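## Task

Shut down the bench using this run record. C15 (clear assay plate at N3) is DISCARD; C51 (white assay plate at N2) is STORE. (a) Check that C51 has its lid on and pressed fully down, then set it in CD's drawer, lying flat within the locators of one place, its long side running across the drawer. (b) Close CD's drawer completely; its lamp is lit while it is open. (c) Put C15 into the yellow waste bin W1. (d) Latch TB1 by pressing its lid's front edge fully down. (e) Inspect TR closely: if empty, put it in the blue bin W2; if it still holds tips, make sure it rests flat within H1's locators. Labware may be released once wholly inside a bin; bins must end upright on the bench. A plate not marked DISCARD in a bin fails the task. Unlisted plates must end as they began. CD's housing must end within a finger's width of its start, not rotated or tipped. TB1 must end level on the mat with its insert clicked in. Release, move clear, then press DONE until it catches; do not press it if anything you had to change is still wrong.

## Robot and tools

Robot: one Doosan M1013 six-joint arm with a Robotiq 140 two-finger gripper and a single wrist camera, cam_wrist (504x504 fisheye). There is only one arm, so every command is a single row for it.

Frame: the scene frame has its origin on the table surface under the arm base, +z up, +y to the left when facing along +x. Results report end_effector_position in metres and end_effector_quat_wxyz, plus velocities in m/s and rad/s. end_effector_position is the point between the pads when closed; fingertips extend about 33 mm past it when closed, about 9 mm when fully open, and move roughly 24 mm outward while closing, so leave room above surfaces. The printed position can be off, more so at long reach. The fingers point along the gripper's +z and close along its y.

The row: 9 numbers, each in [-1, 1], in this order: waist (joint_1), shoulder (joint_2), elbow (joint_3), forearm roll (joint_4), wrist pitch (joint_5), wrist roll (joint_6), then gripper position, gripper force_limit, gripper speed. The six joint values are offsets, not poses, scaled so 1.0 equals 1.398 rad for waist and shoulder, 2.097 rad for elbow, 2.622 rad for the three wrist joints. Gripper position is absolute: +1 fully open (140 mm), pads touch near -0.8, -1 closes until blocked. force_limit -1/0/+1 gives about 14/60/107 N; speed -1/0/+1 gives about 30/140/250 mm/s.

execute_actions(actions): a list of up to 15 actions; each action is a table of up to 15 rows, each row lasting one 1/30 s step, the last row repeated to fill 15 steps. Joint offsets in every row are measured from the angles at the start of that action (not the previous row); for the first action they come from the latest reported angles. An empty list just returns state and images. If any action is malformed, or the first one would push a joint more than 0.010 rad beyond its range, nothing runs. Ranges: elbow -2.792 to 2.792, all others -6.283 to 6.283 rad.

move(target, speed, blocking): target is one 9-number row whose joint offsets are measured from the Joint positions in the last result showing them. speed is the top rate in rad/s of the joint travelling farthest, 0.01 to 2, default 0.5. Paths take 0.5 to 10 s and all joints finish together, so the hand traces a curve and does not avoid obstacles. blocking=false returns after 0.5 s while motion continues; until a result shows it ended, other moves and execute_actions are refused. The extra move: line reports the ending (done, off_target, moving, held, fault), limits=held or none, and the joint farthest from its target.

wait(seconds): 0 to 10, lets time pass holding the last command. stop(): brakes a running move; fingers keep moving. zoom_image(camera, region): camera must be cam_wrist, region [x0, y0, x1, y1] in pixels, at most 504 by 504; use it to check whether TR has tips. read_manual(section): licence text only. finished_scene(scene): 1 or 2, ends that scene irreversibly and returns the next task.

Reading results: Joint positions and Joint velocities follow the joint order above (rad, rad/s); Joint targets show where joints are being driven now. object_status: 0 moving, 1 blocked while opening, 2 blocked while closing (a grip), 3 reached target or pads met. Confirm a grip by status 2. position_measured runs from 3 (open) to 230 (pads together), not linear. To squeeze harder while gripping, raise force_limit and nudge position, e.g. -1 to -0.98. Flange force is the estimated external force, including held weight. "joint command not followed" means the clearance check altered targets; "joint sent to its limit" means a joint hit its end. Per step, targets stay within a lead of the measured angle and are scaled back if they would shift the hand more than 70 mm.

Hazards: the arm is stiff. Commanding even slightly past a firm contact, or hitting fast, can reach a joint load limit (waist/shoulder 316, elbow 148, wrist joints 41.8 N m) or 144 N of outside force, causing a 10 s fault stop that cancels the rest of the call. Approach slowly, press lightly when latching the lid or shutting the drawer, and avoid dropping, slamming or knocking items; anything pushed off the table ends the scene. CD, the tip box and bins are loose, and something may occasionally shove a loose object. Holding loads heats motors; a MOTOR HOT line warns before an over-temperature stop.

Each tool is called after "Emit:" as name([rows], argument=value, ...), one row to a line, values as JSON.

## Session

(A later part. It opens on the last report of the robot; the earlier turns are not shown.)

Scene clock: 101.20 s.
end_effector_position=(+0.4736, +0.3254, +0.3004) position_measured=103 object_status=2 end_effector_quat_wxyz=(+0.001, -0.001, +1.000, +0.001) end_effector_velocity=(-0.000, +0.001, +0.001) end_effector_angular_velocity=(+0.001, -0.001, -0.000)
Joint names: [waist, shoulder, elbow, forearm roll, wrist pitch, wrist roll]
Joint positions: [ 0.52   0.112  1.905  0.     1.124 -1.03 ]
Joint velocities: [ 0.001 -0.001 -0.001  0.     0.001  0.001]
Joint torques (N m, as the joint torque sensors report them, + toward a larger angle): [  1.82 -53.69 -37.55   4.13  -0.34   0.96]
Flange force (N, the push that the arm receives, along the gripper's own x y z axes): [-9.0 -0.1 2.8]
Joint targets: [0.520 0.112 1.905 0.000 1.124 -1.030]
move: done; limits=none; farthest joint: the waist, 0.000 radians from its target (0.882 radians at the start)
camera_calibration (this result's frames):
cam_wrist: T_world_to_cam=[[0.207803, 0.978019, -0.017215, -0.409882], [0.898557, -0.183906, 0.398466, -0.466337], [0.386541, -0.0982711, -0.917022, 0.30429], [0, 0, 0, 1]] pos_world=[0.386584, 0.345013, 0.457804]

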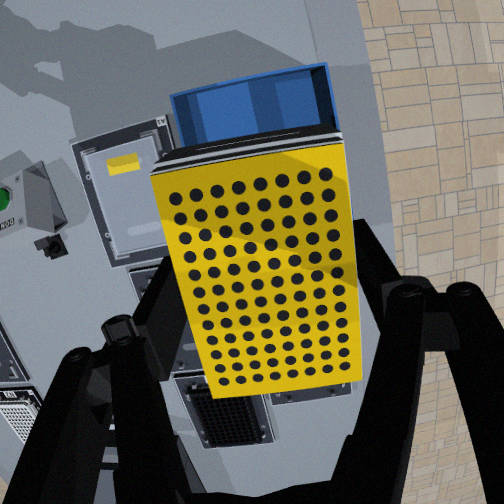

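Same as before, then on to the lid.

Emit:
move(target=[0.0092,0.134,0.0804,0,-0.136,0.005,-1,-0.5,-0.7], speed=0.25)

Emit:
move(target=[0,0,0,0,0,0,0.32,-0.3,-0.5])

Emit:
move(target=[0,-0.09,-0.045,0,0.084,0,0.32,-0.3,-0.5], speed=0.3)

Emit:
move(target=[-0.1951,-0.0472,0.0672,0,-0.0283,-0.1045,0.5,0,0], speed=0.4)

Emit:
move(target=[0,0.1413,0.0478,0,-0.1136,0,0.5,0,0], speed=0.3)

Scene clock: 110.50 s.
end_effector_position=(+0.4680, +0.3308, +0.1161) position_measured=103 object_status=2 end_effector_quat_wxyz=(+0.001, -0.001, +1.000, +0.001) end_effector_velocity=(-0.001, +0.000, -0.000) end_effector_angular_velocity=(-0.000, +0.001, -0.000)
Joint names: [waist, shoulder, elbow, forearm roll, wrist pitch, wrist roll]
Joint positions: [ 0.533  0.299  2.073  0.     0.768 -1.017]
Joint velocities: [ 0.     0.     0.     0.001  0.001 -0.   ]
Joint torques (N m, as the joint torque sensors report them, + toward a larger angle): [  2.38 -63.09 -28.97   3.11  -0.41   0.56]
Flange force (N, the push that the arm receives, along the gripper's own x y z axes): [-7.0 -1.4 4.2]
Joint targets: [0.533 0.299 2.073 0.000 0.768 -1.017]
move: done; limits=none; farthest joint: the waist, 0.000 radians from its target (0.012 radians at the start)
camera_calibration (this result's frames):
cam_wrist: T_world_to_cam=[[0.208068, 0.97797, -0.0168255, -0.417293], [0.898301, -0.184256, 0.39888, -0.386712], [0.386993, -0.0981086, -0.916849, 0.137699], [0, 0, 0, 1]] pos_world=[0.380921, 0.350356, 0.27348]

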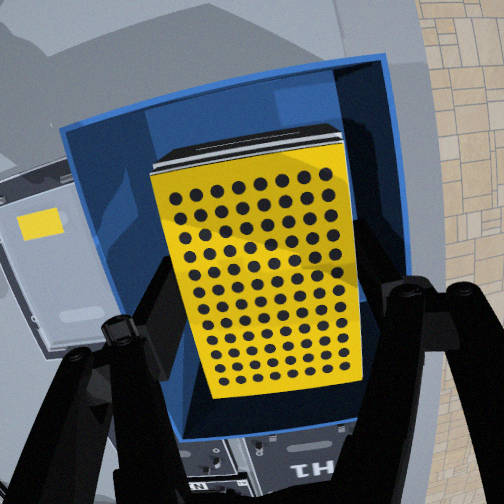

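Scene clock: 111.00 s.
end_effector_position=(+0.4680, +0.3307, +0.1161) position_measured=89 object_status=3 end_effector_quat_wxyz=(+0.001, -0.001, +1.000, +0.001) end_effector_velocity=(-0.000, -0.001, -0.001) end_effector_angular_velocity=(-0.002, +0.001, +0.001)
Joint names: [waist, shoulder, elbow, forearm roll, wrist pitch, wrist roll]
Joint positions: [ 0.533  0.299  2.073  0.     0.768 -1.017]
Joint velocities: [ 0.     0.001  0.001 -0.001  0.    -0.   ]
Joint torques (N m, as the joint torque sensors report them, + toward a larger angle): [  1.5  -62.52 -28.87   3.11  -0.44   0.64]
Flange force (N, the push that the arm receives, along the gripper's own x y z axes): [-5.9 -0.3 3.7]
Joint targets: [0.533 0.299 2.073 0.000 0.768 -1.017]
move: done; limits=none; farthest joint: the waist, 0.000 radians from its target (0.000 radians at the start)
camera_calibration (this result's frames):
cam_wrist: T_world_to_cam=[[0.208068, 0.977969, -0.0168315, -0.417289], [0.898304, -0.184254, 0.398875, -0.386702], [0.386986, -0.0981129, -0.916851, 0.137692], [0, 0, 0, 1]] pos_world=[0.380916, 0.350354, 0.273465]

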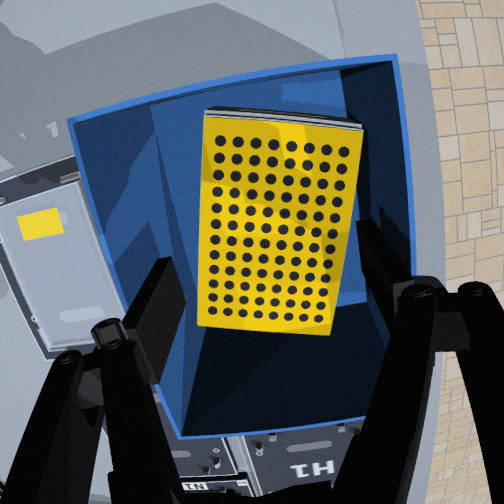

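Scene clock: 112.17 s.
end_effector_position=(+0.4700, +0.3319, +0.2289) position_measured=89 object_status=3 end_effector_quat_wxyz=(+0.001, -0.001, +1.000, +0.001) end_effector_velocity=(+0.001, -0.001, +0.001) end_effector_angular_velocity=(+0.001, -0.001, -0.001)
Joint names: [waist, shoulder, elbow, forearm roll, wrist pitch, wrist roll]
Joint positions: [ 0.533  0.174  1.979  0.     0.988 -1.017]
Joint velocities: [-0.002 -0.002 -0.    -0.     0.001 -0.   ]
Joint torques (N m, as the joint torque sensors report them, + toward a larger angle): [  2.19 -54.45 -34.81   3.81  -0.1    0.65]
Flange force (N, the push that the arm receives, along the gripper's own x y z axes): [-5.3 -2.8 1.5]
Joint targets: [0.533 0.173 1.979 0.000 0.988 -1.017]
move: done; limits=none; farthest joint: the waist, 0.000 radians from its target (0.000 radians at the start)
camera_calibration (this result's frames):
cam_wrist: T_world_to_cam=[[0.208044, 0.977974, -0.0168475, -0.416939], [0.898323, -0.184229, 0.398842, -0.43332], [0.386953, -0.0981113, -0.916865, 0.240493], [0, 0, 0, 1]] pos_world=[0.382944, 0.351521, 0.386301]

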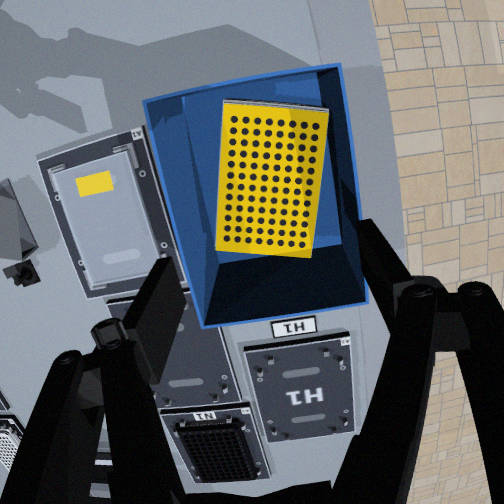

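Scene clock: 113.30 s.
end_effector_position=(+0.4796, +0.1749, +0.2003) position_measured=66 object_status=3 end_effector_quat_wxyz=(+0.001, -0.001, +1.000, +0.001) end_effector_velocity=(+0.000, -0.000, +0.000) end_effector_angular_velocity=(+0.001, -0.002, -0.001)
Joint names: [waist, shoulder, elbow, forearm roll, wrist pitch, wrist roll]
Joint positions: [ 0.26   0.108  2.12   0.     0.914 -1.291]
Joint velocities: [-0.001 -0.001  0.     0.001 -0.001 -0.001]
Joint torques (N m, as the joint torque sensors report them, + toward a larger angle): [  2.37 -47.73 -32.55   3.63  -0.35   0.59]
Flange force (N, the push that the arm receives, along the gripper's own x y z axes): [-7.5 -3.3 2.7]
Joint targets: [0.260 0.108 2.120 0.000 0.914 -1.291]
move: done; limits=none; farthest joint: the waist, 0.000 radians from its target (0.273 radians at the start)
camera_calibration (this result's frames):
cam_wrist: T_world_to_cam=[[0.206889, 0.978208, -0.0174914, -0.265269], [0.898755, -0.18296, 0.398452, -0.459845], [0.386569, -0.098156, -0.917022, 0.195343], [0, 0, 0, 1]] pos_world=[0.392656, 0.194529, 0.35772]

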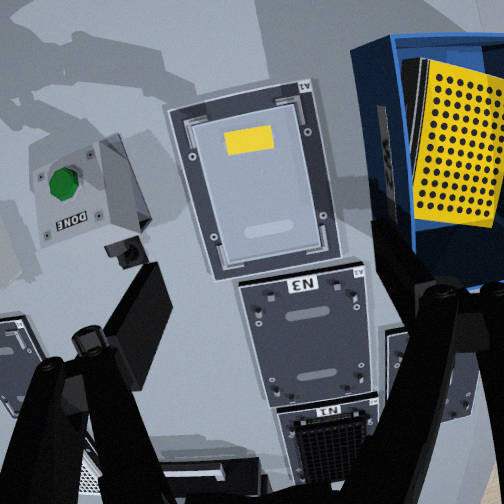

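Scene clock: 114.73 s.
end_effector_position=(+0.4799, +0.1752, +0.0604) position_measured=66 object_status=3 end_effector_quat_wxyz=(+0.001, -0.001, +1.000, +0.001) end_effector_velocity=(+0.001, -0.001, -0.000) end_effector_angular_velocity=(-0.001, -0.001, +0.000)
Joint names: [waist, shoulder, elbow, forearm roll, wrist pitch, wrist roll]
Joint positions: [ 0.26   0.305  2.22   0.     0.616 -1.291]
Joint velocities: [-0.001  0.001 -0.001 -0.002 -0.001  0.   ]
Joint torques (N m, as the joint torque sensors report them, + toward a larger angle): [  2.01 -58.94 -23.55   2.65  -0.38   0.65]
Flange force (N, the push that the arm receives, along the gripper's own x y z axes): [-7.2 -3.0 5.6]
Joint targets: [0.260 0.305 2.220 0.000 0.616 -1.291]
move: done; limits=none; farthest joint: the waist, 0.000 radians from its target (0.000 radians at the start)
camera_calibration (this result's frames):
cam_wrist: T_world_to_cam=[[0.206888, 0.978208, -0.0174931, -0.268019], [0.89874, -0.182955, 0.398489, -0.404288], [0.386605, -0.0981644, -0.917006, 0.0669399], [0, 0, 0, 1]] pos_world=[0.392921, 0.194783, 0.2178]

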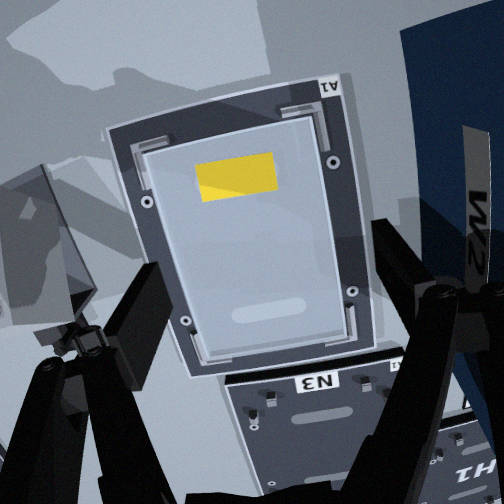

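Emit:
move(target=[-0.0055,0.0105,0.0135,0,-0.0164,-0.0106,0.5,0,0], speed=0.05)

Scene clock: 121.17 s.
end_effector_position=(+0.4705, +0.1685, +0.0441) position_measured=66 object_status=3 end_effector_quat_wxyz=(+0.001, -0.011, +1.000, +0.001) end_effector_velocity=(-0.000, -0.000, -0.001) end_effector_angular_velocity=(+0.000, +0.001, -0.000)
Joint names: [waist, shoulder, elbow, forearm roll, wrist pitch, wrist roll]
Joint positions: [ 0.253  0.32   2.248  0.     0.573 -1.319]
Joint velocities: [-0.     0.001  0.001  0.001 -0.001 -0.001]
Joint torques (N m, as the joint torque sensors report them, + toward a larger angle): [  3.3  -57.87 -21.96   2.54  -0.31   0.51]
Flange force (N, the push that the arm receives, along the gripper's own x y z axes): [-6.4 -5.9 4.1]
Joint targets: [0.253 0.320 2.248 0.000 0.573 -1.319]
move: done; limits=none; farthest joint: the waist, 0.000 radians from its target (0.008 radians at the start)
camera_calibration (this result's frames):
cam_wrist: T_world_to_cam=[[0.187214, 0.982163, -0.0175262, -0.251196], [0.902211, -0.164862, 0.398541, -0.395224], [0.388543, -0.0904247, -0.916983, 0.0528003], [0, 0, 0, 1]] pos_world=[0.383088, 0.186332, 0.201528]

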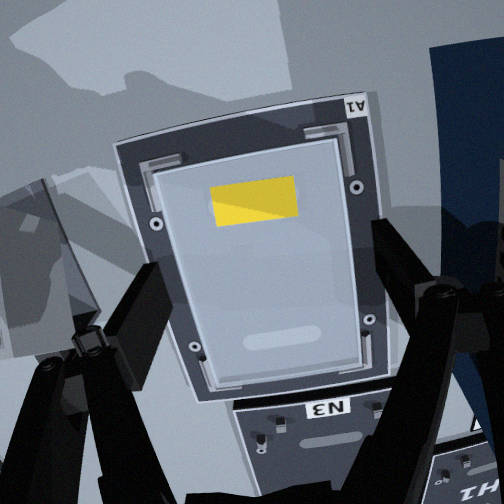

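Emit:
move(target=[-0.0014,0,0,0,0,0,0.5,0,0], speed=0.05)

Emit:
move(target=[0,0,0,0,0,0,-1,-0.6,-0.7])

Emit:
move(target=[0,-0.0245,-0.0046,0,0.0167,0,-1,-0.6,-0.7], speed=0.06)

Emit:
move(target=[0,-0.1271,-0.0564,0,0.1133,0,-1,-0.6,-0.7], speed=0.4)

Emit:
move(target=[-0.3891,0.3298,-0.3147,0,0.0759,-0.2,-1,-0.6,-0.7], speed=0.6)

Emit:
move(target=[0,0.0722,0.0356,0,-0.0671,0,-1,-0.6,-0.7], speed=0.2)

Scene clock: 136.90 s.
end_effector_position=(+0.4708, +0.1676, +0.0441) position_measured=66 object_status=3 end_effector_quat_wxyz=(+0.001, -0.010, +1.000, +0.001) end_effector_velocity=(-0.001, -0.000, -0.001) end_effector_angular_velocity=(-0.001, +0.002, +0.001)
Joint names: [waist, shoulder, elbow, forearm roll, wrist pitch, wrist roll]
Joint positions: [ 0.251  0.32   2.248  0.     0.573 -1.319]
Joint velocities: [ 0.     0.001  0.001 -0.001  0.    -0.   ]
Joint torques (N m, as the joint torque sensors report them, + toward a larger angle): [  2.02 -58.91 -21.86   2.5   -0.38   0.56]
Flange force (N, the push that the arm receives, along the gripper's own x y z axes): [-6.9 -2.8 5.6]
Joint targets: [0.251 0.320 2.248 0.000 0.573 -1.319]
move: done; limits=none; farthest joint: the waist, 0.000 radians from its target (0.002 radians at the start)
camera_calibration (this result's frames):
cam_wrist: T_world_to_cam=[[0.189095, 0.981802, -0.0175285, -0.251174], [0.901899, -0.16659, 0.39853, -0.395209], [0.388358, -0.0911689, -0.916988, 0.0527869], [0, 0, 0, 1]] pos_world=[0.383434, 0.185578, 0.201505]

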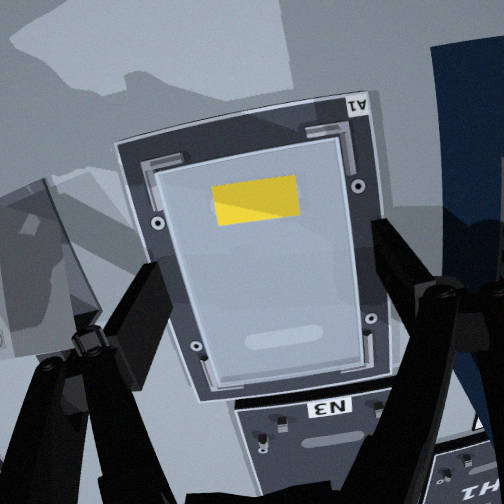

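Scene clock: 137.47 s.
end_effector_position=(+0.4708, +0.1676, +0.0441) position_measured=102 object_status=2 end_effector_quat_wxyz=(+0.001, -0.010, +1.000, +0.001) end_effector_velocity=(+0.002, +0.000, +0.002) end_effector_angular_velocity=(+0.001, -0.004, -0.000)
Joint names: [waist, shoulder, elbow, forearm roll, wrist pitch, wrist roll]
Joint positions: [ 0.251  0.32   2.248  0.     0.573 -1.319]
Joint velocities: [-0.001 -0.003 -0.001 -0.    -0.    -0.   ]
Joint torques (N m, as the joint torque sensors report them, + toward a larger angle): [  4.26 -44.22 -17.4    2.52  -2.36   0.17]
Flange force (N, the push that the arm receives, along the gripper's own x y z axes): [-1.0 -8.7 -27.6]
Joint targets: [0.251 0.320 2.248 0.000 0.573 -1.319]
move: done; limits=none; farthest joint: the waist, 0.000 radians from its target (0.000 radians at the start)
camera_calibration (this result's frames):
cam_wrist: T_world_to_cam=[[0.1891, 0.981801, -0.0175285, -0.251174], [0.901898, -0.166595, 0.39853, -0.395209], [0.388357, -0.0911712, -0.916988, 0.0527868], [0, 0, 0, 1]] pos_world=[0.383435, 0.185575, 0.201505]

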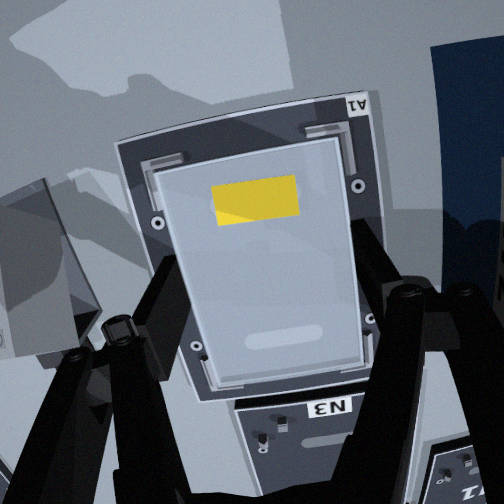

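Scene clock: 138.50 s.
end_effector_position=(+0.4708, +0.1675, +0.0642) position_measured=103 object_status=2 end_effector_quat_wxyz=(+0.001, -0.010, +1.000, +0.001) end_effector_velocity=(+0.001, -0.000, +0.001) end_effector_angular_velocity=(+0.000, -0.001, -0.000)
Joint names: [waist, shoulder, elbow, forearm roll, wrist pitch, wrist roll]
Joint positions: [ 0.251  0.286  2.239  0.     0.617 -1.319]
Joint velocities: [-0.001 -0.001 -0.001 -0.     0.001  0.   ]
Joint torques (N m, as the joint torque sensors report them, + toward a larger angle): [  2.14 -55.99 -23.71   2.7   -0.61   0.5 ]
Flange force (N, the push that the arm receives, along the gripper's own x y z axes): [-5.9 -3.5 2.9]
Joint targets: [0.251 0.285 2.239 0.000 0.617 -1.319]
move: done; limits=none; farthest joint: the waist, 0.000 radians from its target (0.000 radians at the start)
camera_calibration (this result's frames):
cam_wrist: T_world_to_cam=[[0.1891, 0.981802, -0.0174764, -0.250825], [0.901856, -0.166606, 0.398619, -0.403235], [0.388454, -0.09114, -0.91695, 0.071106], [0, 0, 0, 1]] pos_world=[0.38347, 0.18556, 0.221555]

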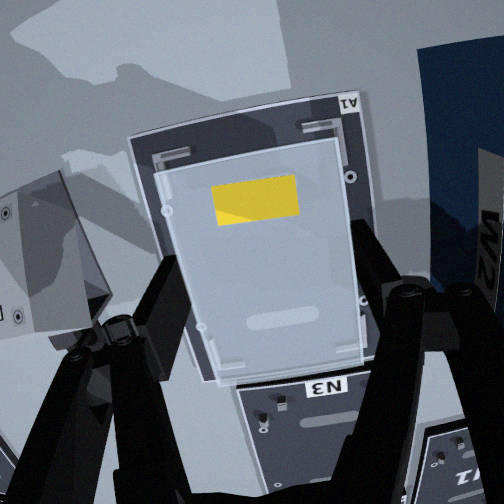

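Scene clock: 139.70 s.
end_effector_position=(+0.4809, +0.1702, +0.1998) position_measured=103 object_status=2 end_effector_quat_wxyz=(+0.000, -0.010, +1.000, +0.001) end_effector_velocity=(-0.001, -0.000, -0.000) end_effector_angular_velocity=(-0.000, +0.001, +0.000)
Joint names: [waist, shoulder, elbow, forearm roll, wrist pitch, wrist roll]
Joint positions: [ 0.251  0.108  2.12   0.     0.914 -1.319]
Joint velocities: [-0.    -0.001  0.001  0.     0.001 -0.   ]
Joint torques (N m, as the joint torque sensors report them, + toward a larger angle): [  2.22 -48.27 -32.43   3.52  -0.23   0.68]
Flange force (N, the push that the arm receives, along the gripper's own x y z axes): [-8.4 -3.3 4.0]
Joint targets: [0.251 0.108 2.120 0.000 0.914 -1.319]
move: done; limits=none; farthest joint: the waist, 0.000 radians from its target (0.000 radians at the start)
camera_calibration (this result's frames):
cam_wrist: T_world_to_cam=[[0.189062, 0.981801, -0.0179379, -0.252841], [0.902274, -0.166481, 0.397726, -0.465994], [0.387501, -0.0913797, -0.917329, 0.192423], [0, 0, 0, 1]] pos_world=[0.393693, 0.188245, 0.357318]

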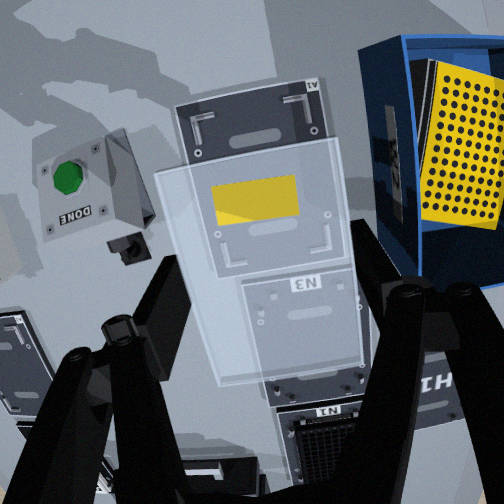

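Scene clock: 141.30 s.
end_effector_position=(+0.8137, -0.1907, +0.1998) position_measured=103 object_status=2 end_effector_quat_wxyz=(+0.000, -0.000, +1.000, +0.001) end_effector_velocity=(-0.000, -0.001, -0.001) end_effector_angular_velocity=(+0.000, +0.001, -0.000)
Joint names: [waist, shoulder, elbow, forearm roll, wrist pitch, wrist roll]
Joint positions: [-0.293  0.569  1.461  0.     1.112 -1.843]
Joint velocities: [-0.001  0.002  0.    -0.    -0.    -0.001]
Joint torques (N m, as the joint torque sensors report them, + toward a larger angle): [  3.71 -93.71 -36.93   4.06  -0.39   0.52]
Flange force (N, the push that the arm receives, along the gripper's own x y z axes): [-1.3 -5.0 0.2]
Joint targets: [-0.293 0.569 1.460 0.000 1.112 -1.843]
move: done; limits=none; farthest joint: the elbow, 0.001 radians from its target (0.660 radians at the start)
camera_calibration (this result's frames):
cam_wrist: T_world_to_cam=[[0.208335, 0.977897, -0.0177371, 0.0220516], [0.898833, -0.184279, 0.397668, -0.826932], [0.38561, -0.0987911, -0.917358, 0.0305621], [0, 0, 0, 1]] pos_world=[0.726895, -0.170931, 0.357272]

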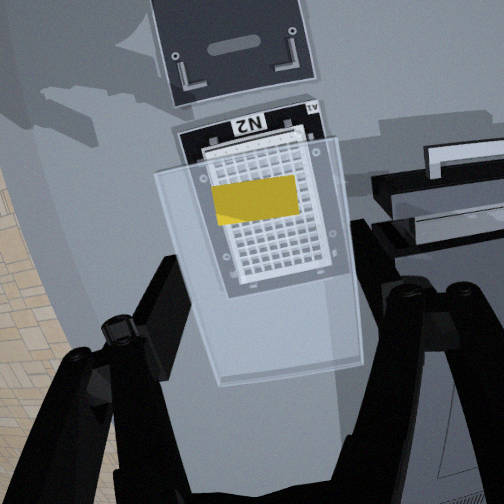

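Scene clock: 142.57 s.
end_effector_position=(+0.8140, -0.1905, +0.0798) position_measured=103 object_status=2 end_effector_quat_wxyz=(+0.001, -0.000, +1.000, +0.001) end_effector_velocity=(-0.000, +0.000, -0.002) end_effector_angular_velocity=(-0.000, +0.001, +0.001)
Joint names: [waist, shoulder, elbow, forearm roll, wrist pitch, wrist roll]
Joint positions: [-0.293  0.67   1.535  0.     0.937 -1.843]
Joint velocities: [ 0.     0.002 -0.    -0.001 -0.001  0.   ]
Joint torques (N m, as the joint torque sensors report them, + toward a larger angle): [   3.42 -100.48  -33.47    3.72   -0.66    0.6 ]
Flange force (N, the push that the arm receives, along the gripper's own x y z axes): [-3.5 -5.5 2.0]
Joint targets: [-0.293 0.670 1.535 0.000 0.937 -1.843]
move: done; limits=none; farthest joint: the wrist pitch, 0.001 radians from its target (0.176 radians at the start)
camera_calibration (this result's frames):
cam_wrist: T_world_to_cam=[[0.208338, 0.977896, -0.0177669, 0.0197047], [0.898704, -0.184235, 0.397981, -0.779321], [0.38591, -0.0988815, -0.917222, -0.079879], [0, 0, 0, 1]] pos_world=[0.727099, -0.170746, 0.237238]

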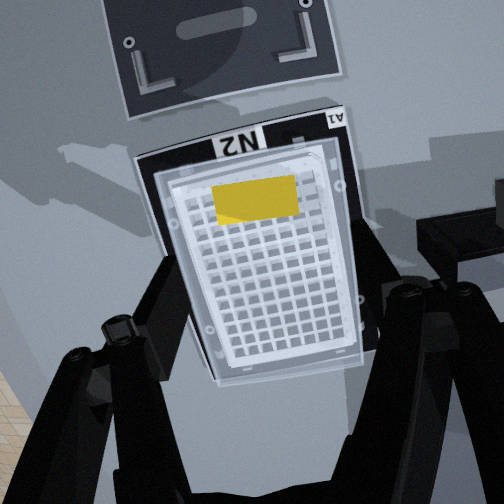

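Emit:
move(target=[0.0011,0.0202,-0.0087,0,-0.0038,-0.0158,-1,-0.6,-0.7], speed=0.05)

Emit:
zoom_image(camera="cam_wrist", region=[100, 80, 400, 400])

Scene clock: 150.90 s.
end_effector_position=(+0.8241, -0.1919, +0.0643) position_measured=103 object_status=2 end_effector_quat_wxyz=(+0.001, -0.022, +1.000, +0.001) end_effector_velocity=(+0.001, +0.000, +0.000) end_effector_angular_velocity=(-0.000, -0.001, +0.001)
Joint names: [waist, shoulder, elbow, forearm roll, wrist pitch, wrist roll]
Joint positions: [-0.292  0.698  1.517  0.     0.927 -1.884]
Joint velocities: [ 0.     0.    -0.001 -0.    -0.001 -0.001]
Joint torques (N m, as the joint torque sensors report them, + toward a larger angle): [   3.05 -102.38  -32.9     3.51   -0.37    0.47]
Flange force (N, the push that the arm receives, along the gripper's own x y z axes): [-3.4 -5.2 1.3]
Joint targets: [-0.292 0.698 1.517 0.000 0.927 -1.884]
move: done; limits=none; farthest joint: the waist, 0.000 radians from its target (0.002 radians at the start)
camera_calibration (this result's frames):
cam_wrist: T_world_to_cam=[[0.166205, 0.985931, -0.0178058, 0.0549939], [0.905759, -0.145501, 0.398033, -0.780927], [0.389842, -0.0822828, -0.917198, -0.0982247], [0, 0, 0, 1]] pos_world=[0.736483, -0.175928, 0.221723]

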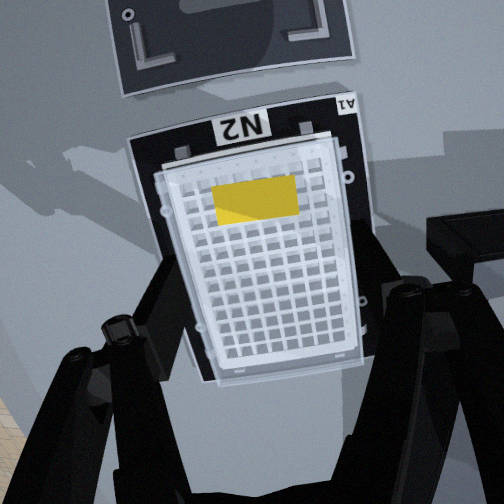

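Region (100, 80, 400, 400) of cam_wrist's 504x504 image, scaled by 1.575, with more detail than that image has; it fills the left 472 columns of this view, and the rest is white.

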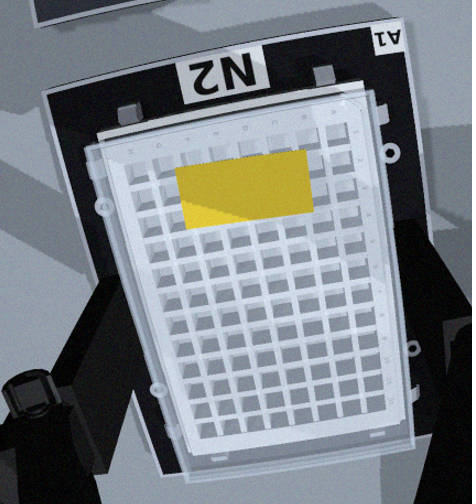

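Shift −0.7 mm y, down 9 mm.

Emit:
move(target=[-0.0006,0,0,0,0,-0.0015,-1,-0.6,-0.7], speed=0.01)

Emit:
move(target=[0,0.0063,0.0016,0,-0.0046,0,-1,-0.6,-0.7], speed=0.01)

Scene clock: 155.63 s.
end_effector_position=(+0.8240, -0.1926, +0.0642) position_measured=103 object_status=2 end_effector_quat_wxyz=(+0.001, -0.023, +1.000, +0.001) end_effector_velocity=(-0.000, -0.001, -0.001) end_effector_angular_velocity=(-0.000, +0.001, -0.000)
Joint names: [waist, shoulder, elbow, forearm roll, wrist pitch, wrist roll]
Joint positions: [-0.292  0.698  1.517  0.     0.927 -1.888]
Joint velocities: [-0.001  0.002  0.    -0.001 -0.001 -0.001]
Joint torques (N m, as the joint torque sensors report them, + toward a larger angle): [   2.69 -103.61  -32.92    3.65   -0.41    0.61]
Flange force (N, the push that the arm receives, along the gripper's own x y z axes): [-5.4 -5.6 3.6]
Joint targets: [-0.292 0.698 1.517 0.000 0.927 -1.888]
move: done; limits=none; farthest joint: the waist, 0.000 radians from its target (0.001 radians at the start)
camera_calibration (this result's frames):
cam_wrist: T_world_to_cam=[[0.163173, 0.986437, -0.0178078, 0.0582934], [0.906203, -0.142715, 0.398031, -0.780709], [0.390091, -0.0810853, -0.917199, -0.0982232], [0, 0, 0, 1]] pos_world=[0.736285, -0.176886, 0.221694]

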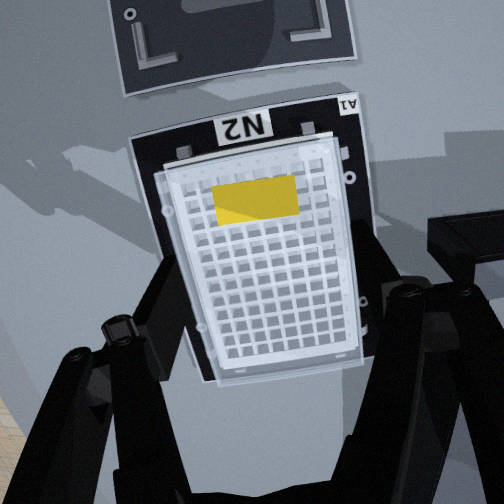

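Scene clock: 157.07 s.
end_effector_position=(+0.8240, -0.1926, +0.0553) position_measured=103 object_status=2 end_effector_quat_wxyz=(+0.001, -0.023, +1.000, +0.001) end_effector_velocity=(+0.000, +0.000, -0.002) end_effector_angular_velocity=(+0.002, +0.000, -0.002)
Joint names: [waist, shoulder, elbow, forearm roll, wrist pitch, wrist roll]
Joint positions: [-0.292  0.707  1.52   0.     0.915 -1.888]
Joint velocities: [-0.     0.002 -0.     0.003 -0.001 -0.   ]
Joint torques (N m, as the joint torque sensors report them, + toward a larger angle): [   3.48 -103.27  -32.43    3.67   -0.41    0.63]
Flange force (N, the push that the arm receives, along the gripper's own x y z axes): [-4.6 -6.3 2.5]
Joint targets: [-0.292 0.707 1.520 0.000 0.915 -1.888]
move: done; limits=none; farthest joint: the waist, 0.000 radians from its target (0.000 radians at the start)
camera_calibration (this result's frames):
cam_wrist: T_world_to_cam=[[0.163166, 0.986438, -0.0177979, 0.0581276], [0.906242, -0.142721, 0.397939, -0.777215], [0.390002, -0.0810592, -0.917239, -0.10633], [0, 0, 0, 1]] pos_world=[0.73633, -0.176883, 0.212789]

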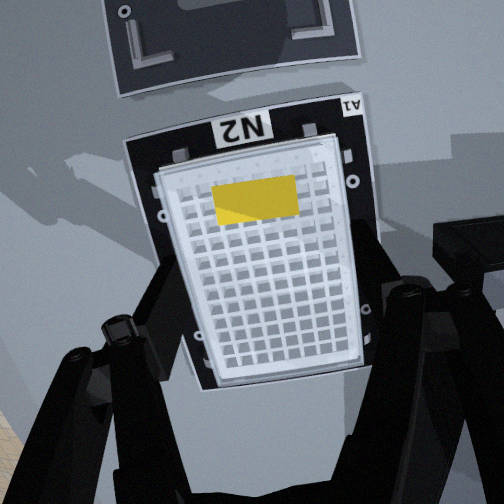

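Emit:
move(target=[0,0.0021,0.0005,0,-0.0015,0,-1,-0.6,-0.7], speed=0.01)

Scene clock: 162.13 s.
end_effector_position=(+0.8241, -0.1926, +0.0525) position_measured=103 object_status=2 end_effector_quat_wxyz=(+0.001, -0.023, +1.000, +0.001) end_effector_velocity=(-0.000, -0.001, -0.002) end_effector_angular_velocity=(+0.001, +0.001, -0.002)
Joint names: [waist, shoulder, elbow, forearm roll, wrist pitch, wrist roll]
Joint positions: [-0.292  0.71   1.521  0.     0.911 -1.888]
Joint velocities: [-0.001  0.002 -0.001  0.001  0.     0.   ]
Joint torques (N m, as the joint torque sensors report them, + toward a larger angle): [  2.18 -72.7  -20.5    3.17  -2.84   0.29]
Flange force (N, the push that the arm receives, along the gripper's own x y z axes): [2.1 -2.5 -35.1]
Joint targets: [-0.292 0.710 1.521 0.000 0.911 -1.888]
move: done; limits=none; farthest joint: the waist, 0.000 radians from its target (0.000 radians at the start)
camera_calibration (this result's frames):
cam_wrist: T_world_to_cam=[[0.163169, 0.986437, -0.0178126, 0.0580776], [0.90619, -0.142707, 0.398064, -0.776116], [0.390123, -0.0810931, -0.917185, -0.109054], [0, 0, 0, 1]] pos_world=[0.736377, -0.17689, 0.209955]

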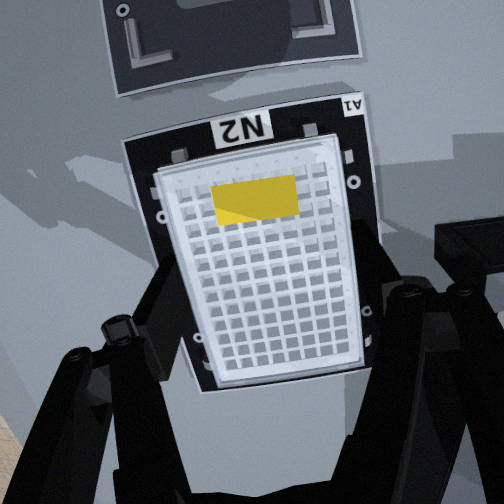

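Emit:
move(target=[0,0,0,0,0,0,0.4,-0.6,-0.7])

Emit:
move(target=[0,-0.1009,-0.0291,0,0.077,0,0.4,0,0], speed=0.3)

Emit:
move(target=[0.1631,-0.0371,0.0407,0,-0.0129,-0.4947,-0.3,0,0], speed=1.0)

Scene clock: 173.83 s.
end_effector_position=(+0.8240, -0.1926, +0.0524) position_measured=78 object_status=3 end_effector_quat_wxyz=(+0.001, -0.023, +1.000, +0.001) end_effector_velocity=(+0.000, +0.001, +0.001) end_effector_angular_velocity=(+0.001, -0.001, -0.000)
Joint names: [waist, shoulder, elbow, forearm roll, wrist pitch, wrist roll]
Joint positions: [-0.292  0.71   1.521  0.     0.911 -1.888]
Joint velocities: [ 0.001 -0.001 -0.     0.001  0.     0.   ]
Joint torques (N m, as the joint torque sensors report them, + toward a larger angle): [   2.55 -104.18  -32.79    3.65   -0.33    0.65]
Flange force (N, the push that the arm receives, along the gripper's own x y z axes): [-4.5 -4.8 3.5]
Joint targets: [-0.292 0.710 1.521 0.000 0.911 -1.888]
move: done; limits=none; farthest joint: the waist, 0.000 radians from its target (0.000 radians at the start)
camera_calibration (this result's frames):
cam_wrist: T_world_to_cam=[[0.163167, 0.986438, -0.0178022, 0.0580751], [0.906227, -0.142717, 0.397975, -0.776097], [0.390037, -0.0810691, -0.917224, -0.109029], [0, 0, 0, 1]] pos_world=[0.73637, -0.176888, 0.209897]

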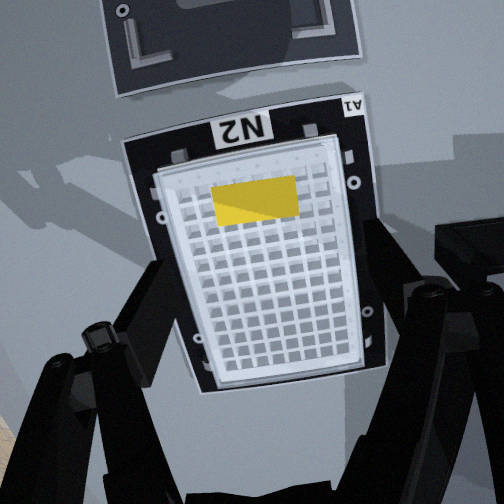

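Scene clock: 174.93 s.
end_effector_position=(+0.8140, -0.1901, +0.2001) position_measured=78 object_status=3 end_effector_quat_wxyz=(+0.001, -0.023, +1.000, +0.001) end_effector_velocity=(-0.000, -0.000, -0.000) end_effector_angular_velocity=(-0.001, +0.002, +0.000)
Joint names: [waist, shoulder, elbow, forearm roll, wrist pitch, wrist roll]
Joint positions: [-0.292  0.569  1.46   0.     1.113 -1.888]
Joint velocities: [-0.     0.001 -0.001 -0.001  0.001 -0.   ]
Joint torques (N m, as the joint torque sensors report them, + toward a larger angle): [  3.73 -94.82 -36.57   4.13  -0.31   0.55]
Flange force (N, the push that the arm receives, along the gripper's own x y z axes): [-3.8 -6.2 1.1]
Joint targets: [-0.292 0.569 1.460 0.000 1.113 -1.888]
move: done; limits=none; farthest joint: the waist, 0.000 radians from its target (0.000 radians at the start)
camera_calibration (this result's frames):
cam_wrist: T_world_to_cam=[[0.163154, 0.98644, -0.0178119, 0.0598961], [0.906158, -0.142687, 0.398144, -0.825363], [0.390204, -0.0810993, -0.91715, 0.0303645], [0, 0, 0, 1]] pos_world=[0.726288, -0.17439, 0.357529]

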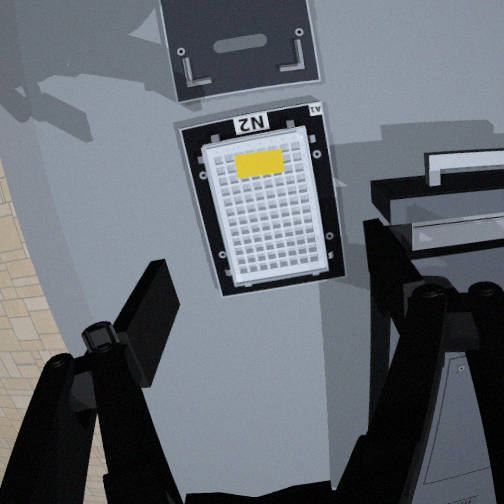

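Scene clock: 176.80 s.
end_effector_position=(+0.7999, +0.0003, +0.2003) position_measured=167 object_status=3 end_effector_quat_wxyz=(-0.001, +0.707, -0.707, -0.000) end_effector_velocity=(-0.000, -0.000, +0.001) end_effector_angular_velocity=(-0.001, -0.001, +0.001)
Joint names: [waist, shoulder, elbow, forearm roll, wrist pitch, wrist roll]
Joint positions: [-0.064  0.517  1.546  0.     1.079 -3.185]
Joint velocities: [-0.    -0.002  0.    -0.001  0.    -0.001]
Joint torques (N m, as the joint torque sensors report them, + toward a larger angle): [  3.05 -90.76 -36.08   3.98  -0.4    0.76]
Flange force (N, the push that the arm receives, along the gripper's own x y z axes): [4.9 -5.7 0.7]
Joint targets: [-0.064 0.517 1.546 0.000 1.079 -3.185]
move: done; limits=none; farthest joint: the waist, 0.000 radians from its target (0.228 radians at the start)
camera_calibration (this result's frames):
cam_wrist: T_world_to_cam=[[-0.977827, 0.208354, -0.0210394, 0.787904], [0.182874, 0.898535, 0.398989, -0.207494], [0.102036, 0.386295, -0.916714, 0.281802], [0, 0, 0, 1]] pos_world=[0.779625, -0.0865812, 0.357697]

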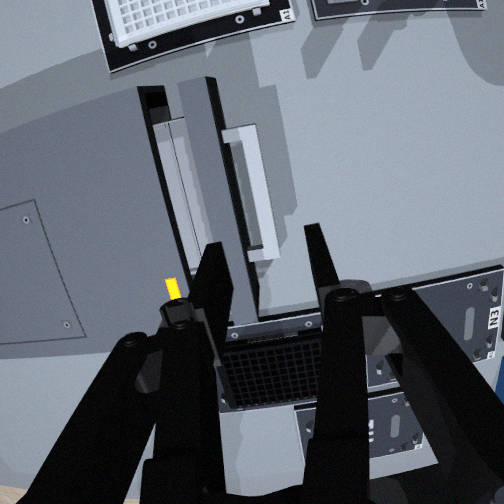

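Emit:
move(target=[0,0.0438,0.0314,0,-0.0484,0,0.5,0,0], speed=0.2)

Scene clock: 192.63 s.
end_effector_position=(+0.7950, +0.0007, +0.1203) position_measured=66 object_status=3 end_effector_quat_wxyz=(-0.001, +0.707, -0.707, -0.000) end_effector_velocity=(+0.001, -0.001, -0.000) end_effector_angular_velocity=(+0.000, -0.001, -0.002)
Joint names: [waist, shoulder, elbow, forearm roll, wrist pitch, wrist roll]
Joint positions: [-0.064  0.578  1.611  0.     0.952 -3.185]
Joint velocities: [-0.001  0.001 -0.002  0.    -0.001  0.   ]
Joint torques (N m, as the joint torque sensors report them, + toward a larger angle): [  2.26 -94.09 -33.12   3.78  -0.36   0.61]
Flange force (N, the push that the arm receives, along the gripper's own x y z axes): [3.9 -7.4 2.6]
Joint targets: [-0.064 0.578 1.611 0.000 0.952 -3.185]
move: done; limits=none; farthest joint: the waist, 0.000 radians from its target (0.000 radians at the start)
camera_calibration (this result's frames):
cam_wrist: T_world_to_cam=[[-0.977834, 0.208338, -0.020872, 0.781283], [0.182928, 0.898538, 0.398958, -0.175012], [0.101873, 0.386297, -0.916732, 0.208934], [0, 0, 0, 1]] pos_world=[0.774695, -0.0862267, 0.277666]

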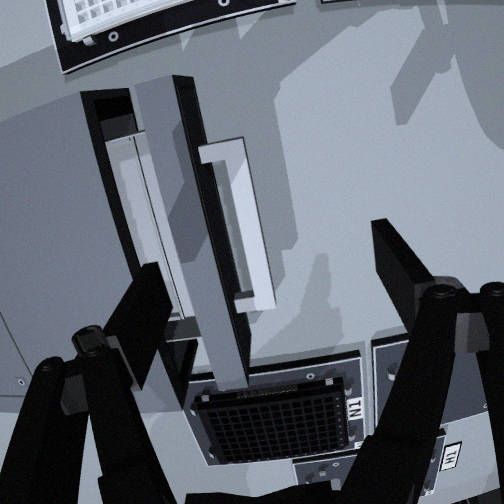

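Emit:
move(target=[0,0.0279,0.0096,0,-0.0226,0,0.5,0,0], speed=0.04)

Scene clock: 198.33 s.
end_effector_position=(+0.7951, +0.0008, +0.0804) position_measured=66 object_status=3 end_effector_quat_wxyz=(-0.001, +0.707, -0.707, -0.000) end_effector_velocity=(+0.001, -0.001, -0.001) end_effector_angular_velocity=(-0.002, +0.000, +0.001)
Joint names: [waist, shoulder, elbow, forearm roll, wrist pitch, wrist roll]
Joint positions: [-0.064  0.617  1.632  0.     0.893 -3.185]
Joint velocities: [-0.     0.002 -0.001 -0.003 -0.    -0.   ]
Joint torques (N m, as the joint torque sensors report them, + toward a larger angle): [  3.22 -95.74 -32.15   3.4   -0.29   0.65]
Flange force (N, the push that the arm receives, along the gripper's own x y z axes): [4.8 -5.3 3.1]
Joint targets: [-0.064 0.617 1.632 0.000 0.893 -3.185]
move: done; limits=none; farthest joint: the waist, 0.000 radians from its target (0.000 radians at the start)
camera_calibration (this result's frames):
cam_wrist: T_world_to_cam=[[-0.977825, 0.208368, -0.0209904, 0.780566], [0.182908, 0.898535, 0.398972, -0.159151], [0.101994, 0.386286, -0.916723, 0.172229], [0, 0, 0, 1]] pos_world=[0.774801, -0.086172, 0.237768]

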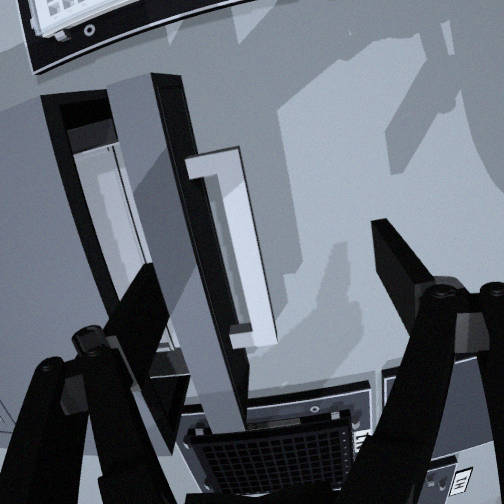

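Emit:
move(target=[0,-0.1207,0.1482,0,-0.0543,0,0.5,0,0], speed=0.1)

Emit:
move(target=[0,-0.095,-0.042,0,0.0842,0,0.5,0,0], speed=0.25)

Scene clock: 207.80 s.
end_effector_position=(+0.6513, +0.0069, +0.0752) position_measured=66 object_status=3 end_effector_quat_wxyz=(-0.001, +0.707, -0.707, +0.000) end_effector_velocity=(-0.001, -0.001, -0.000) end_effector_angular_velocity=(+0.000, +0.000, -0.001)
Joint names: [waist, shoulder, elbow, forearm roll, wrist pitch, wrist roll]
Joint positions: [-0.064  0.448  1.942  0.     0.75  -3.185]
Joint velocities: [-0.001 -0.     0.002  0.    -0.001 -0.   ]
Joint torques (N m, as the joint torque sensors report them, + toward a larger angle): [  3.05 -74.6  -25.28   3.15   0.73   0.42]
Flange force (N, the push that the arm receives, along the gripper's own x y z axes): [5.2 -7.2 1.6]
Joint targets: [-0.064 0.448 1.942 0.000 0.750 -3.185]
move: done; limits=none; farthest joint: the elbow, 0.001 radians from its target (0.311 radians at the start)
camera_calibration (this result's frames):
cam_wrist: T_world_to_cam=[[-0.977821, 0.208359, -0.0212955, 0.638623], [0.182777, 0.898546, 0.399009, -0.136195], [0.102272, 0.386267, -0.9167, 0.179551], [0, 0, 0, 1]] pos_world=[0.630989, -0.0800397, 0.232537]

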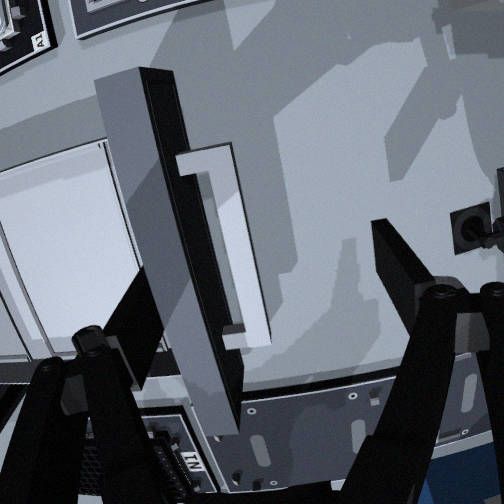

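Scene clock: 209.07 s.
end_effector_position=(+0.6551, +0.0065, +0.1993) position_measured=66 object_status=3 end_effector_quat_wxyz=(-0.001, +0.707, -0.707, +0.000) end_effector_velocity=(-0.001, -0.000, -0.000) end_effector_angular_velocity=(-0.001, +0.004, +0.001)
Joint names: [waist, shoulder, elbow, forearm roll, wrist pitch, wrist roll]
Joint positions: [-0.064  0.316  1.854  0.     0.971 -3.185]
Joint velocities: [ 0.     0.001 -0.    -0.001  0.003  0.   ]
Joint torques (N m, as the joint torque sensors report them, + toward a larger angle): [  3.05 -71.09 -33.68   3.82  -0.17   0.57]
Flange force (N, the push that the arm receives, along the gripper's own x y z axes): [5.2 -7.9 4.2]
Joint targets: [-0.064 0.315 1.854 0.000 0.971 -3.185]
move: done; limits=none; farthest joint: the waist, 0.000 radians from its target (0.000 radians at the start)
camera_calibration (this result's frames):
cam_wrist: T_world_to_cam=[[-0.97782, 0.20835, -0.021421, 0.645074], [0.182717, 0.898544, 0.39904, -0.186042], [0.102388, 0.386275, -0.916683, 0.293004], [0, 0, 0, 1]] pos_world=[0.634759, -0.0804147, 0.356648]

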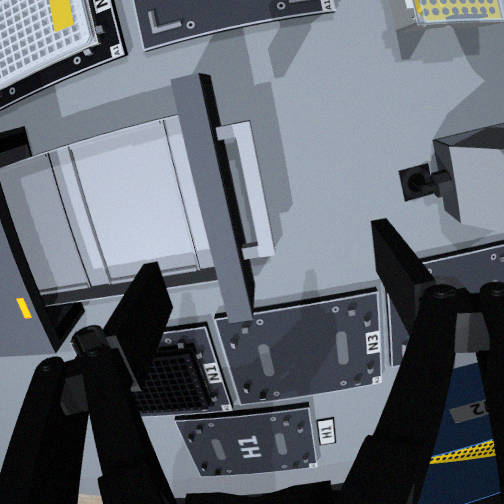

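Emit:
move(target=[-0.01,0.152,-0.0854,0,-0.0124,-0.0053,0.5,0,0], speed=0.3)

Emit:
zoom_image(camera="cam_wrist", region=[130, 70, 390, 350])

Scene clock: 216.13 s.
end_effector_position=(+0.7639, -0.0087, +0.1304) position_measured=66 object_status=3 end_effector_quat_wxyz=(-0.001, +0.707, -0.707, -0.000) end_effector_velocity=(+0.001, -0.000, -0.000) end_effector_angular_velocity=(-0.001, -0.002, +0.001)
Joint names: [waist, shoulder, elbow, forearm roll, wrist pitch, wrist roll]
Joint positions: [-0.078  0.528  1.675  0.     0.939 -3.199]
Joint velocities: [ 0.     0.001 -0.001 -0.002 -0.002  0.   ]
Joint torques (N m, as the joint torque sensors report them, + toward a larger angle): [  1.71 -90.8  -32.89   3.72  -0.33   0.55]
Flange force (N, the push that the arm receives, along the gripper's own x y z axes): [2.7 -8.1 3.5]
Joint targets: [-0.078 0.528 1.675 0.000 0.939 -3.199]
move: done; limits=none; farthest joint: the shoulder, 0.001 radians from its target (0.213 radians at the start)
camera_calibration (this result's frames):
cam_wrist: T_world_to_cam=[[-0.97782, 0.208433, -0.0205781, 0.753051], [0.183133, 0.898515, 0.398915, -0.165081], [0.101637, 0.386299, -0.916757, 0.225153], [0, 0, 0, 1]] pos_world=[0.743696, -0.0956093, 0.287761]

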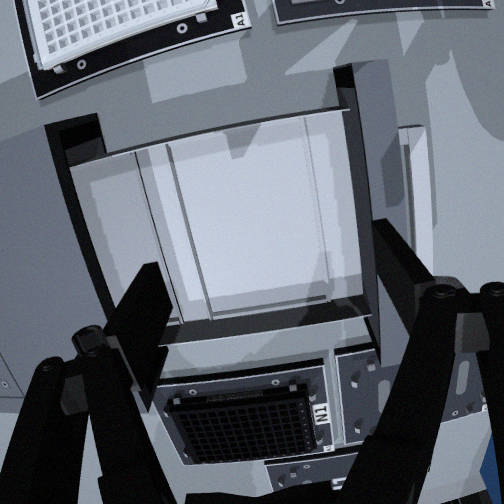

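Region (130, 70, 390, 350) of cam_wrist's 504x504 image, scaled by 1.800, with more detail than that image has; it fills the left 468 columns of this view, and the rest is white.

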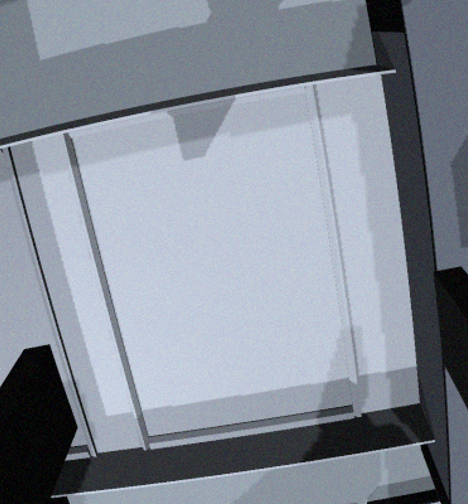

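Emit:
move(target=[-0.1533,0.0293,-0.1025,0,0.0664,0.5,0.3,0,0], speed=1.0)

Emit:
move(target=[0,0.1009,0.0291,0,-0.077,0,0.3,0,0], speed=0.2)

Scene clock: 227.03 s.
end_effector_position=(+0.8139, -0.1903, +0.2000) position_measured=91 object_status=3 end_effector_quat_wxyz=(+0.001, -0.023, +1.000, +0.001) end_effector_velocity=(+0.001, -0.000, -0.000) end_effector_angular_velocity=(-0.000, -0.001, -0.001)
Joint names: [waist, shoulder, elbow, forearm roll, wrist pitch, wrist roll]
Joint positions: [-0.293  0.569  1.46   0.     1.113 -1.888]
Joint velocities: [ 0.     0.    -0.001 -0.    -0.001  0.001]
Joint torques (N m, as the joint torque sensors report them, + toward a larger angle): [  2.33 -96.26 -37.29   4.07  -0.35   0.53]
Flange force (N, the push that the arm receives, along the gripper's own x y z axes): [-4.3 -4.6 2.1]
Joint targets: [-0.293 0.569 1.460 0.000 1.113 -1.888]
move: done; limits=none; farthest joint: the waist, 0.000 radians from its target (0.214 radians at the start)
camera_calibration (this result's frames):
cam_wrist: T_world_to_cam=[[0.163411, 0.986398, -0.0177888, 0.0598968], [0.906203, -0.142949, 0.397948, -0.825328], [0.389992, -0.0811495, -0.917236, 0.0304508], [0, 0, 0, 1]] pos_world=[0.726251, -0.174591, 0.357434]

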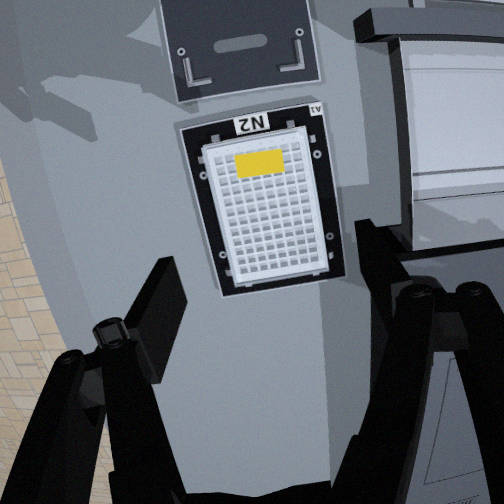

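Scene clock: 228.43 s.
end_effector_position=(+0.8239, -0.1928, +0.0523) position_measured=91 object_status=3 end_effector_quat_wxyz=(+0.001, -0.023, +1.000, +0.001) end_effector_velocity=(-0.000, -0.000, -0.002) end_effector_angular_velocity=(-0.000, +0.001, -0.000)
Joint names: [waist, shoulder, elbow, forearm roll, wrist pitch, wrist roll]
Joint positions: [-0.293  0.71   1.521  0.     0.911 -1.888]
Joint velocities: [-0.     0.002  0.    -0.001 -0.002  0.   ]
Joint torques (N m, as the joint torque sensors report them, + toward a larger angle): [   2.83 -106.91  -32.92    3.58   -0.37    0.6 ]
Flange force (N, the push that the arm receives, along the gripper's own x y z axes): [-7.4 -6.2 6.3]
Joint targets: [-0.293 0.710 1.521 0.000 0.911 -1.888]
move: done; limits=none; farthest joint: the waist, 0.000 radians from its target (0.000 radians at the start)
camera_calibration (this result's frames):
cam_wrist: T_world_to_cam=[[0.163452, 0.986391, -0.0177783, 0.058057], [0.906272, -0.143006, 0.39777, -0.776076], [0.389814, -0.0811282, -0.917313, -0.10894], [0, 0, 0, 1]] pos_world=[0.736312, -0.177089, 0.209799]

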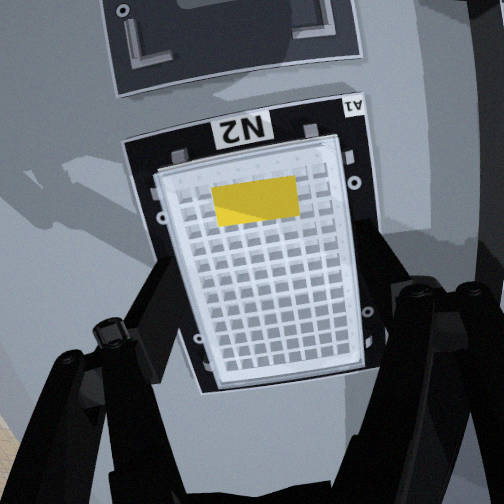

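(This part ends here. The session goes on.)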